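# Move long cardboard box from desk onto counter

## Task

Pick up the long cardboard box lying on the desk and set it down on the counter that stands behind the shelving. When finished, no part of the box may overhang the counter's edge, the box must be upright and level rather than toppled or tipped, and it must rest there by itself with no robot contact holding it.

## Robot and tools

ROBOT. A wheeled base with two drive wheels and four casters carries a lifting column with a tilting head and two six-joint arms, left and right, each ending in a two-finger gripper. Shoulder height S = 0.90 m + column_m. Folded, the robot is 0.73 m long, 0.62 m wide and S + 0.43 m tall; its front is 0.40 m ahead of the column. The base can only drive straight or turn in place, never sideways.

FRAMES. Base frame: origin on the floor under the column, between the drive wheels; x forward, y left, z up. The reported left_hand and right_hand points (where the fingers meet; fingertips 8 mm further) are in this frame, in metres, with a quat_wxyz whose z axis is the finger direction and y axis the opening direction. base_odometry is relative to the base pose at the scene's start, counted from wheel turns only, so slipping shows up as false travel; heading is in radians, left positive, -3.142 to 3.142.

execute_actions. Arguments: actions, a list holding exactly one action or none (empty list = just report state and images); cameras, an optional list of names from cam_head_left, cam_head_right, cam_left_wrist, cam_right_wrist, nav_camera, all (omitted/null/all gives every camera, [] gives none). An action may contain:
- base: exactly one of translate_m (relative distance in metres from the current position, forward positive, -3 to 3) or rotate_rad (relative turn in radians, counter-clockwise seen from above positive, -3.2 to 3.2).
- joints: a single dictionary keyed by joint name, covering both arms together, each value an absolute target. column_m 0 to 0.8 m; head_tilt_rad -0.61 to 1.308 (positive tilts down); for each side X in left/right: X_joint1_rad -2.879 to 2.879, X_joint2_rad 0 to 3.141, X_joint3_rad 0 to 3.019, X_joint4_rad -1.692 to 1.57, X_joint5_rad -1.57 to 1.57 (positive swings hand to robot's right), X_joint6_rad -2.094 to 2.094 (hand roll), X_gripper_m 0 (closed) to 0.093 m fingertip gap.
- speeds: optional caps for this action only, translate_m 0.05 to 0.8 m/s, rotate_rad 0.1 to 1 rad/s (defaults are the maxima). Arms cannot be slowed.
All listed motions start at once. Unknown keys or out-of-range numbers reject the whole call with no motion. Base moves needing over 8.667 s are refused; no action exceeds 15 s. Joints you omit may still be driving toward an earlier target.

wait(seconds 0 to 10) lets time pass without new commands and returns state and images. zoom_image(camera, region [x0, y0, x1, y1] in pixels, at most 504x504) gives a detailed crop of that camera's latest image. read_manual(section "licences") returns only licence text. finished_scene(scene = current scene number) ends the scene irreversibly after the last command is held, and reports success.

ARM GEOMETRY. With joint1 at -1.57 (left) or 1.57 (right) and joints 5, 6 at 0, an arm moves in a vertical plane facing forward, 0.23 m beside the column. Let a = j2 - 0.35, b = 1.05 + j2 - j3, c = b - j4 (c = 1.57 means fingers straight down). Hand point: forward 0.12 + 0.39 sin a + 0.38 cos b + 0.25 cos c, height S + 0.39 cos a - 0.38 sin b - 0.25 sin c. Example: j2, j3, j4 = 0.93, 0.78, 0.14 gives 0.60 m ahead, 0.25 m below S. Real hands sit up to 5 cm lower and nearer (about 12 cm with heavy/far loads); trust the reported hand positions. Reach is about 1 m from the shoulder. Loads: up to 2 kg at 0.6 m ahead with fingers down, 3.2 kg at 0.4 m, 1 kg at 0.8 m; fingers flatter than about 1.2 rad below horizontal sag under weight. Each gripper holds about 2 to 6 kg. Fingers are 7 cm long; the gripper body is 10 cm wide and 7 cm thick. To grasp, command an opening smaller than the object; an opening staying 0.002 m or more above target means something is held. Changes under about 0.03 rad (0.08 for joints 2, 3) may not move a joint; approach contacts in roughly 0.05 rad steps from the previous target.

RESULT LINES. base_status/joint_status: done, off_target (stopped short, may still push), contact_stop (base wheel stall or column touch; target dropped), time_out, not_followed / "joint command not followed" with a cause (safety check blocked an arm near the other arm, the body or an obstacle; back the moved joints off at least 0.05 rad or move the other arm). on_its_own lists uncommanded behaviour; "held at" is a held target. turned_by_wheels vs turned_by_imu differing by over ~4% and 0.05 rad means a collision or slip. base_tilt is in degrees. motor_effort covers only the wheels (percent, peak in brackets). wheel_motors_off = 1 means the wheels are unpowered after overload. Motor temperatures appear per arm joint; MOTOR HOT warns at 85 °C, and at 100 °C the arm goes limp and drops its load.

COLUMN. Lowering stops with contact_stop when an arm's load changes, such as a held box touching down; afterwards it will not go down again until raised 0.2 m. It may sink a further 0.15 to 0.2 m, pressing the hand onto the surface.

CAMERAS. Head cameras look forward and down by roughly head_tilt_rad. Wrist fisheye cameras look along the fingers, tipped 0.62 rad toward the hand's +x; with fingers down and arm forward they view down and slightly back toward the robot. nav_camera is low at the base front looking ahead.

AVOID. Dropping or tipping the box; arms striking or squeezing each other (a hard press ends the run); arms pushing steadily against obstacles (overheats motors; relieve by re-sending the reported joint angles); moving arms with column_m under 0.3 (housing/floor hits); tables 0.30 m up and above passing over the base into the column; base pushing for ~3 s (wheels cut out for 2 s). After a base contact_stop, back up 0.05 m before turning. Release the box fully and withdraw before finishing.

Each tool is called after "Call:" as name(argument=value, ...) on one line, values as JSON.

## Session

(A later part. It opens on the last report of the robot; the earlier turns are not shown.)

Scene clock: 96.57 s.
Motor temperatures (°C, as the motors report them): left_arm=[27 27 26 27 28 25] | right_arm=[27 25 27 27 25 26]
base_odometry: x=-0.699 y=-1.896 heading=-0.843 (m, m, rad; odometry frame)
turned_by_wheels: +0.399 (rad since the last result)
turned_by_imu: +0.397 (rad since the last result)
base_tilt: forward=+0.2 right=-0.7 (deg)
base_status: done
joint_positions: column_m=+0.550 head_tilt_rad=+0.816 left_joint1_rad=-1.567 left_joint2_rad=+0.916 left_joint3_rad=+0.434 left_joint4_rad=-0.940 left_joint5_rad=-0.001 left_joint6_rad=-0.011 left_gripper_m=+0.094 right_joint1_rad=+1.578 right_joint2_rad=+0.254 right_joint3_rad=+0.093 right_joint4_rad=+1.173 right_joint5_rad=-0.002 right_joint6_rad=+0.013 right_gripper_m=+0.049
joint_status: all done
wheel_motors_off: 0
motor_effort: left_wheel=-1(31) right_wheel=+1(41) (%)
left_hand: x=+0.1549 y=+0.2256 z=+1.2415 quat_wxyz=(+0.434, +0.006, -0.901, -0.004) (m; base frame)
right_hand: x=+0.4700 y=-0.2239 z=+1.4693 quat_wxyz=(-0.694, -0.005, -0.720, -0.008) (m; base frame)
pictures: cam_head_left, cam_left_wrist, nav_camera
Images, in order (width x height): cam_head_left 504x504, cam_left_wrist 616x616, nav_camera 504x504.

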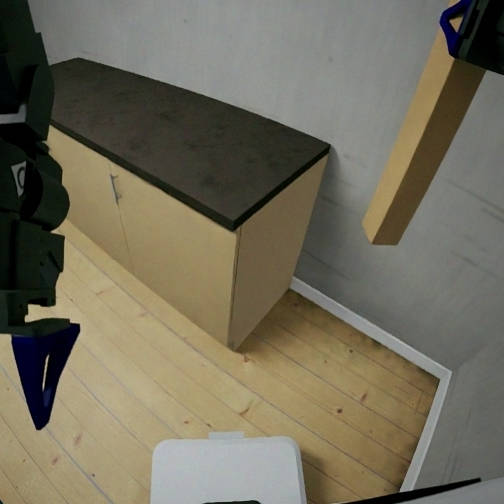

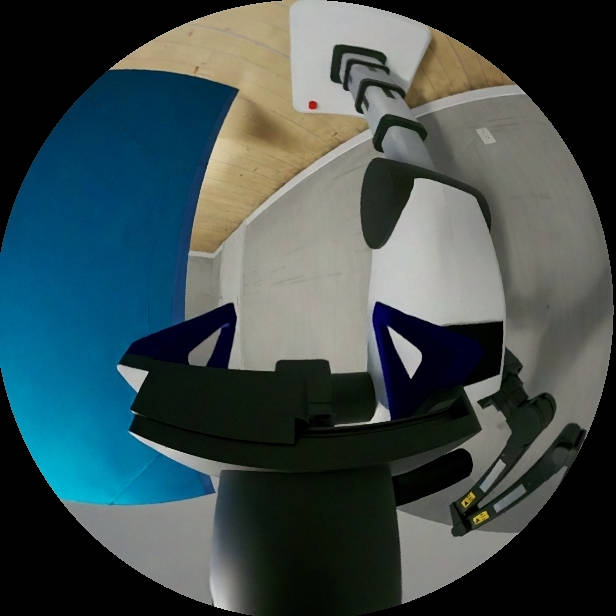

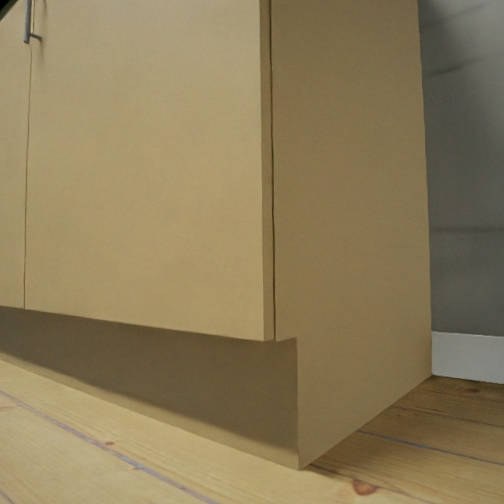

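Call:
execute_actions(actions=[{"base":{"rotate_rad":0.91},"speeds":{"rotate_rad":0.6}}], cameras=["nav_camera"])

Call:
execute_actions(actions=[{"base":{"translate_m":1.2},"joints":{"column_m":0.62}}], cameras=["cam_head_left","nav_camera"])

Call:
execute_actions(actions=[{"base":{"rotate_rad":-1.57},"speeds":{"rotate_rad":0.6}}], cameras=["cam_head_left","nav_camera"])

Scene clock: 105.40 s.
Motor temperatures (°C, as the motors report them): left_arm=[27 27 26 27 28 25] | right_arm=[27 25 27 27 25 26]
base_odometry: x=-0.699 y=-1.896 heading=+0.066 (m, m, rad; odometry frame)
turned_by_wheels: +0.909 (rad since the last result)
turned_by_imu: +0.908 (rad since the last result)
base_tilt: forward=+0.2 right=-0.7 (deg)
base_status: done
joint_positions: column_m=+0.550 head_tilt_rad=+0.816 left_joint1_rad=-1.567 left_joint2_rad=+0.916 left_joint3_rad=+0.434 left_joint4_rad=-0.940 left_joint5_rad=-0.001 left_joint6_rad=-0.011 left_gripper_m=+0.094 right_joint1_rad=+1.578 right_joint2_rad=+0.254 right_joint3_rad=+0.093 right_joint4_rad=+1.173 right_joint5_rad=-0.002 right_joint6_rad=+0.013 right_gripper_m=+0.049
joint_status: not commanded
wheel_motors_off: 0
motor_effort: left_wheel=-3(27) right_wheel=+4(29) (%)
left_hand: x=+0.1549 y=+0.2256 z=+1.2415 quat_wxyz=(+0.434, +0.006, -0.901, -0.004) (m; base frame)
right_hand: x=+0.4700 y=-0.2239 z=+1.4693 quat_wxyz=(-0.694, -0.005, -0.720, -0.008) (m; base frame)
pictures: nav_camera
Images, in order (width x height): nav_camera 504x504.

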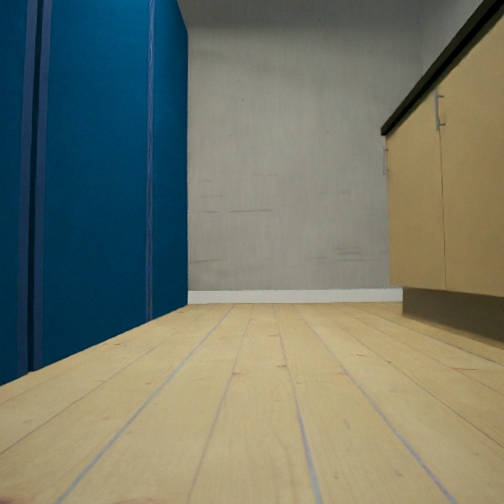

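Scene clock: 109.03 s.
Motor temperatures (°C, as the motors report them): left_arm=[27 27 26 27 28 25] | right_arm=[27 25 27 27 25 26]
base_odometry: x=+0.498 y=-1.816 heading=+0.066 (m, m, rad; odometry frame)
turned_by_wheels: +0.000 (rad since the last result)
turned_by_imu: +0.003 (rad since the last result)
base_tilt: forward=+0.2 right=-0.7 (deg)
base_status: done
joint_positions: column_m=+0.620 head_tilt_rad=+0.815 left_joint1_rad=-1.567 left_joint2_rad=+0.916 left_joint3_rad=+0.433 left_joint4_rad=-0.940 left_joint5_rad=-0.001 left_joint6_rad=-0.011 left_gripper_m=+0.094 right_joint1_rad=+1.578 right_joint2_rad=+0.253 right_joint3_rad=+0.092 right_joint4_rad=+1.173 right_joint5_rad=-0.002 right_joint6_rad=+0.013 right_gripper_m=+0.049
joint_status: all done
wheel_motors_off: 0
motor_effort: left_wheel=+0(32) right_wheel=+2(52) (%)
left_hand: x=+0.1545 y=+0.2256 z=+1.3117 quat_wxyz=(+0.435, +0.006, -0.901, -0.004) (m; base frame)
right_hand: x=+0.4696 y=-0.2239 z=+1.5391 quat_wxyz=(-0.694, -0.005, -0.720, -0.008) (m; base frame)
pictures: cam_head_left, nav_camera
Images, in order (width x height): cam_head_left 504x504, nav_camera 504x504.

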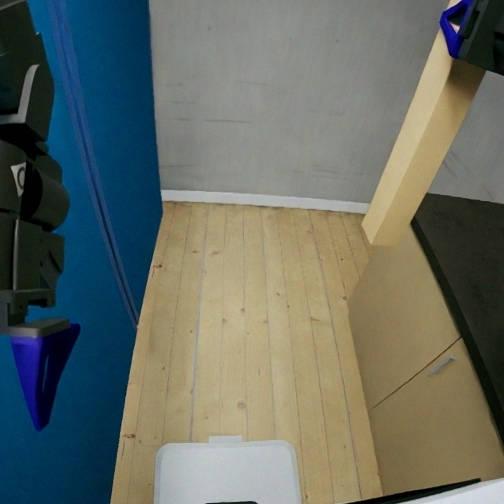

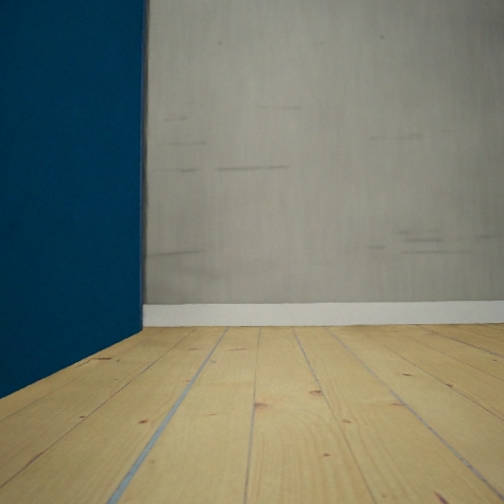

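Scene clock: 112.57 s.
Motor temperatures (°C, as the motors report them): left_arm=[27 27 26 27 28 25] | right_arm=[27 25 27 27 25 26]
base_odometry: x=+0.498 y=-1.816 heading=-1.503 (m, m, rad; odometry frame)
turned_by_wheels: -1.569 (rad since the last result)
turned_by_imu: -1.564 (rad since the last result)
base_tilt: forward=+0.2 right=-0.7 (deg)
base_status: done
joint_positions: column_m=+0.620 head_tilt_rad=+0.815 left_joint1_rad=-1.567 left_joint2_rad=+0.916 left_joint3_rad=+0.433 left_joint4_rad=-0.940 left_joint5_rad=-0.001 left_joint6_rad=-0.011 left_gripper_m=+0.094 right_joint1_rad=+1.578 right_joint2_rad=+0.253 right_joint3_rad=+0.092 right_joint4_rad=+1.173 right_joint5_rad=-0.002 right_joint6_rad=+0.013 right_gripper_m=+0.049
joint_status: not commanded
wheel_motors_off: 0
motor_effort: left_wheel=+2(26) right_wheel=-1(40) (%)
left_hand: x=+0.1545 y=+0.2256 z=+1.3117 quat_wxyz=(+0.435, +0.006, -0.901, -0.004) (m; base frame)
right_hand: x=+0.4696 y=-0.2239 z=+1.5391 quat_wxyz=(-0.694, -0.005, -0.720, -0.008) (m; base frame)
pictures: cam_head_left, nav_camera
Images, in order (width x height): cam_head_left 504x504, nav_camera 504x504.

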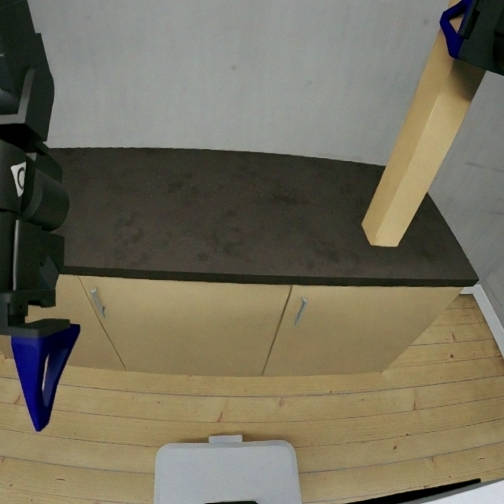

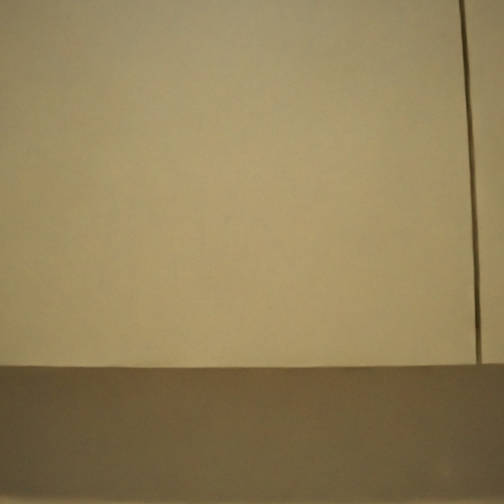

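Call:
execute_actions(actions=[{"base":{"translate_m":0.19},"joints":{"right_joint6_rad":1.61}}], cameras=[])

Call:
execute_actions(actions=[{"joints":{"right_joint2_rad":1.3,"right_joint3_rad":1.55,"right_joint4_rad":-0.77,"column_m":0.5,"head_tilt_rad":0.65}}], cameras=["cam_right_wrist"])

Call:
execute_actions(actions=[{"joints":{"column_m":0.39}}], cameras=["cam_head_left","cam_right_wrist"])

Scene clock: 120.83 s.
Motor temperatures (°C, as the motors report them): left_arm=[27 27 25 27 28 25] | right_arm=[27 25 27 28 25 26]
base_odometry: x=+0.511 y=-2.006 heading=-1.504 (m, m, rad; odometry frame)
turned_by_wheels: +0.000 (rad since the last result)
turned_by_imu: +0.001 (rad since the last result)
base_tilt: forward=+0.2 right=-0.7 (deg)
base_status: done
joint_positions: column_m=+0.620 head_tilt_rad=+0.815 left_joint1_rad=-1.567 left_joint2_rad=+0.916 left_joint3_rad=+0.433 left_joint4_rad=-0.940 left_joint5_rad=-0.001 left_joint6_rad=-0.011 left_gripper_m=+0.094 right_joint1_rad=+1.578 right_joint2_rad=+0.253 right_joint3_rad=+0.092 right_joint4_rad=+1.173 right_joint5_rad=-0.002 right_joint6_rad=+1.597 right_gripper_m=+0.049
joint_status: all done
wheel_motors_off: 0
motor_effort: left_wheel=+0(44) right_wheel=+0(41) (%)
left_hand: x=+0.1545 y=+0.2256 z=+1.3117 quat_wxyz=(+0.435, +0.006, -0.901, -0.004) (m; base frame)
right_hand: x=+0.4696 y=-0.2239 z=+1.5392 quat_wxyz=(-0.482, -0.515, -0.502, -0.500) (m; base frame)
pictures: none
No camera images: the call's "cameras" was empty. Leave "cameras" out to get every camera's image.

Scene clock: 122.97 s.
Motor temperatures (°C, as the motors report them): left_arm=[27 27 25 27 28 25] | right_arm=[27 26 27 27 25 26]
base_odometry: x=+0.511 y=-2.006 heading=-1.504 (m, m, rad; odometry frame)
turned_by_wheels: +0.000 (rad since the last result)
turned_by_imu: +0.001 (rad since the last result)
base_tilt: forward=+0.2 right=-0.6 (deg)
base_status: not commanded
joint_positions: column_m=+0.500 head_tilt_rad=+0.667 left_joint1_rad=-1.567 left_joint2_rad=+0.916 left_joint3_rad=+0.433 left_joint4_rad=-0.940 left_joint5_rad=-0.001 left_joint6_rad=-0.011 left_gripper_m=+0.094 right_joint1_rad=+1.578 right_joint2_rad=+1.305 right_joint3_rad=+1.526 right_joint4_rad=-0.759 right_joint5_rad=-0.002 right_joint6_rad=+1.597 right_gripper_m=+0.049
joint_status: all done
wheel_motors_off: 0
motor_effort: left_wheel=+1(0) right_wheel=+2(4) (%)
left_hand: x=+0.1545 y=+0.2256 z=+1.1918 quat_wxyz=(+0.435, +0.006, -0.901, -0.004) (m; base frame)
right_hand: x=+0.6939 y=-0.2212 z=+1.0963 quat_wxyz=(+0.008, -0.715, -0.699, +0.003) (m; base frame)
pictures: cam_right_wrist
Images, in order (width x height): cam_right_wrist 616x616.

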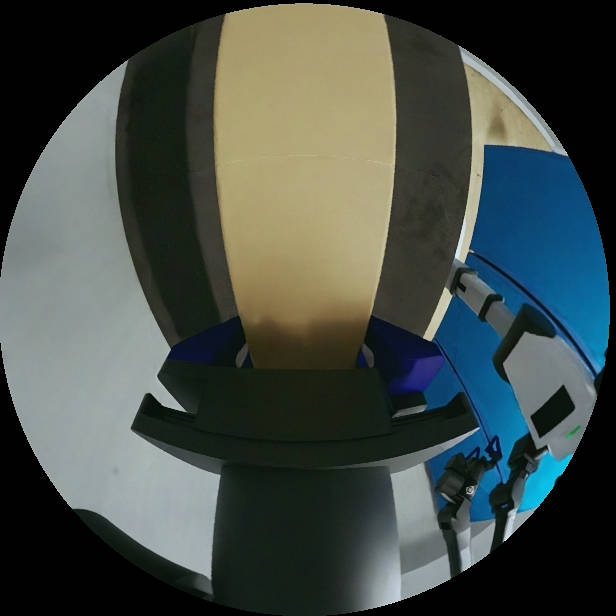

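Scene clock: 124.97 s.
Motor temperatures (°C, as the motors report them): left_arm=[27 27 25 27 28 25] | right_arm=[27 26 27 27 25 26]
base_odometry: x=+0.511 y=-2.006 heading=-1.504 (m, m, rad; odometry frame)
turned_by_wheels: +0.000 (rad since the last result)
turned_by_imu: +0.001 (rad since the last result)
base_tilt: forward=+0.2 right=-0.7 (deg)
base_status: not commanded
joint_positions: column_m=+0.390 head_tilt_rad=+0.667 left_joint1_rad=-1.567 left_joint2_rad=+0.916 left_joint3_rad=+0.433 left_joint4_rad=-0.940 left_joint5_rad=-0.001 left_joint6_rad=-0.011 left_gripper_m=+0.094 right_joint1_rad=+1.578 right_joint2_rad=+1.305 right_joint3_rad=+1.526 right_joint4_rad=-0.759 right_joint5_rad=-0.002 right_joint6_rad=+1.597 right_gripper_m=+0.049
joint_status: all done
wheel_motors_off: 0
motor_effort: left_wheel=+0(0) right_wheel=+1(2) (%)
left_hand: x=+0.1545 y=+0.2256 z=+1.0818 quat_wxyz=(+0.435, +0.006, -0.901, -0.004) (m; base frame)
right_hand: x=+0.6939 y=-0.2212 z=+0.9862 quat_wxyz=(+0.008, -0.715, -0.699, +0.003) (m; base frame)
pictures: cam_head_left, cam_right_wrist
Images, in order (width x height): cam_head_left 504x504, cam_right_wrist 616x616.

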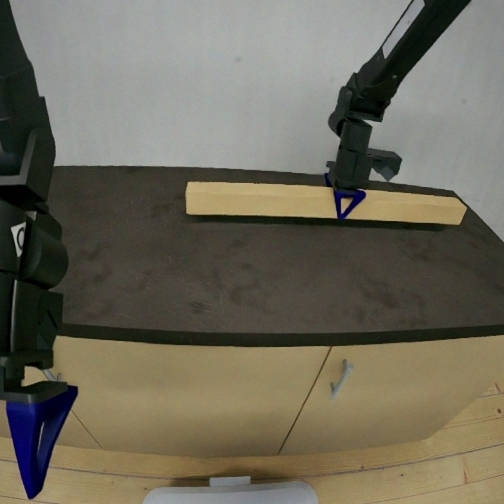

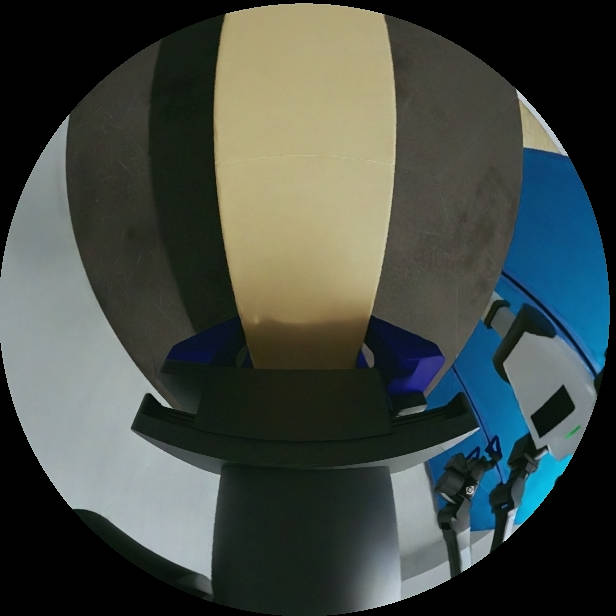

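Same counter height as before.

Call:
execute_actions(actions=[{"joints":{"column_m":0.337}}], cameras=["cam_head_left"])

Call:
execute_actions(actions=[{"joints":{"right_gripper_m":0.093}}], cameras=[])

Call:
execute_actions(actions=[{"joints":{"column_m":0.43}}], cameras=["cam_head_left","cam_right_wrist"])

Scene clock: 130.60 s.
Motor temperatures (°C, as the motors report them): left_arm=[27 27 25 27 28 25] | right_arm=[27 27 28 27 25 26]
base_odometry: x=+0.511 y=-2.006 heading=-1.504 (m, m, rad; odometry frame)
turned_by_wheels: +0.000 (rad since the last result)
turned_by_imu: +0.001 (rad since the last result)
base_tilt: forward=+0.2 right=-0.7 (deg)
base_status: not commanded
joint_positions: column_m=+0.337 head_tilt_rad=+0.667 left_joint1_rad=-1.567 left_joint2_rad=+0.916 left_joint3_rad=+0.433 left_joint4_rad=-0.940 left_joint5_rad=-0.001 left_joint6_rad=-0.011 left_gripper_m=+0.094 right_joint1_rad=+1.578 right_joint2_rad=+1.305 right_joint3_rad=+1.526 right_joint4_rad=-0.759 right_joint5_rad=-0.003 right_joint6_rad=+1.597 right_gripper_m=+0.049
joint_status: all done
wheel_motors_off: 0
motor_effort: left_wheel=+0(1) right_wheel=+1(1) (%)
left_hand: x=+0.1545 y=+0.2256 z=+1.0288 quat_wxyz=(+0.435, +0.006, -0.901, -0.004) (m; base frame)
right_hand: x=+0.6939 y=-0.2211 z=+0.9333 quat_wxyz=(+0.008, -0.715, -0.699, +0.002) (m; base frame)
pictures: cam_head_left
Images, in order (width x height): cam_head_left 504x504.

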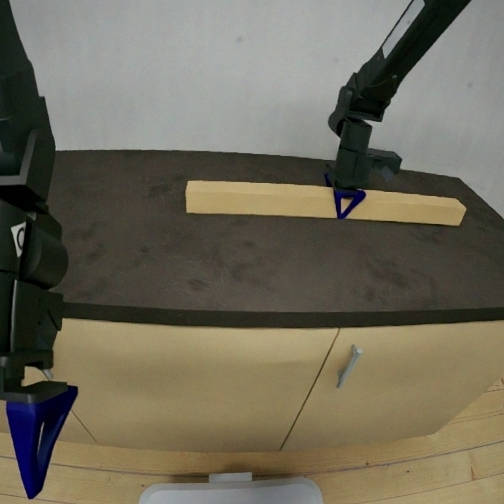

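Scene clock: 131.27 s.
Motor temperatures (°C, as the motors report them): left_arm=[27 27 25 27 28 25] | right_arm=[27 27 28 27 25 26]
base_odometry: x=+0.511 y=-2.006 heading=-1.504 (m, m, rad; odometry frame)
turned_by_wheels: +0.000 (rad since the last result)
turned_by_imu: +0.000 (rad since the last result)
base_tilt: forward=+0.2 right=-0.7 (deg)
base_status: not commanded
joint_positions: column_m=+0.337 head_tilt_rad=+0.667 left_joint1_rad=-1.567 left_joint2_rad=+0.916 left_joint3_rad=+0.433 left_joint4_rad=-0.940 left_joint5_rad=-0.001 left_joint6_rad=-0.011 left_gripper_m=+0.094 right_joint1_rad=+1.578 right_joint2_rad=+1.305 right_joint3_rad=+1.526 right_joint4_rad=-0.759 right_joint5_rad=-0.003 right_joint6_rad=+1.597 right_gripper_m=+0.093
joint_status: all done
wheel_motors_off: 0
motor_effort: left_wheel=-1(0) right_wheel=+0(1) (%)
left_hand: x=+0.1545 y=+0.2256 z=+1.0288 quat_wxyz=(+0.435, +0.006, -0.901, -0.004) (m; base frame)
right_hand: x=+0.6939 y=-0.2211 z=+0.9333 quat_wxyz=(+0.008, -0.715, -0.699, +0.002) (m; base frame)
pictures: none
No camera images: the call's "cameras" was empty. Leave "cameras" out to get every camera's image.

Scene clock: 133.07 s.
Motor temperatures (°C, as the motors report them): left_arm=[27 27 25 27 28 25] | right_arm=[27 27 28 27 25 26]
base_odometry: x=+0.511 y=-2.006 heading=-1.504 (m, m, rad; odometry frame)
turned_by_wheels: +0.000 (rad since the last result)
turned_by_imu: +0.000 (rad since the last result)
base_tilt: forward=+0.2 right=-0.7 (deg)
base_status: not commanded
joint_positions: column_m=+0.430 head_tilt_rad=+0.667 left_joint1_rad=-1.567 left_joint2_rad=+0.916 left_joint3_rad=+0.433 left_joint4_rad=-0.940 left_joint5_rad=-0.001 left_joint6_rad=-0.011 left_gripper_m=+0.094 right_joint1_rad=+1.578 right_joint2_rad=+1.305 right_joint3_rad=+1.526 right_joint4_rad=-0.759 right_joint5_rad=-0.003 right_joint6_rad=+1.597 right_gripper_m=+0.093
joint_status: all done
wheel_motors_off: 0
motor_effort: left_wheel=+1(0) right_wheel=+1(0) (%)
left_hand: x=+0.1545 y=+0.2256 z=+1.1217 quat_wxyz=(+0.435, +0.006, -0.901, -0.004) (m; base frame)
right_hand: x=+0.6939 y=-0.2211 z=+1.0261 quat_wxyz=(+0.008, -0.715, -0.699, +0.002) (m; base frame)
pictures: cam_head_left, cam_right_wrist
Images, in order (width x height): cam_head_left 504x504, cam_right_wrist 616x616.

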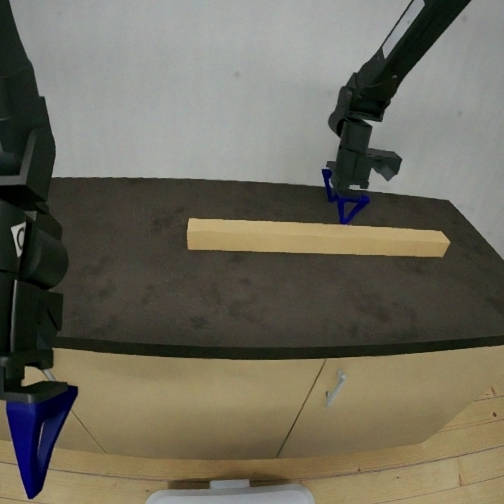

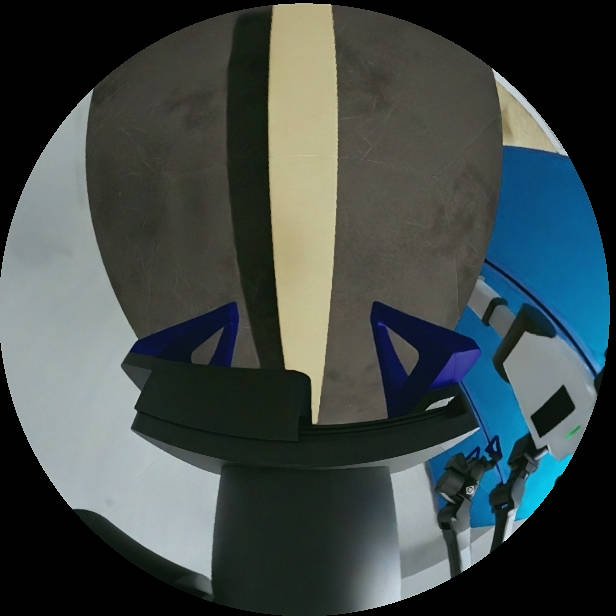

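Call:
finished_scene(scene=2)

The scene is finished: the task was done.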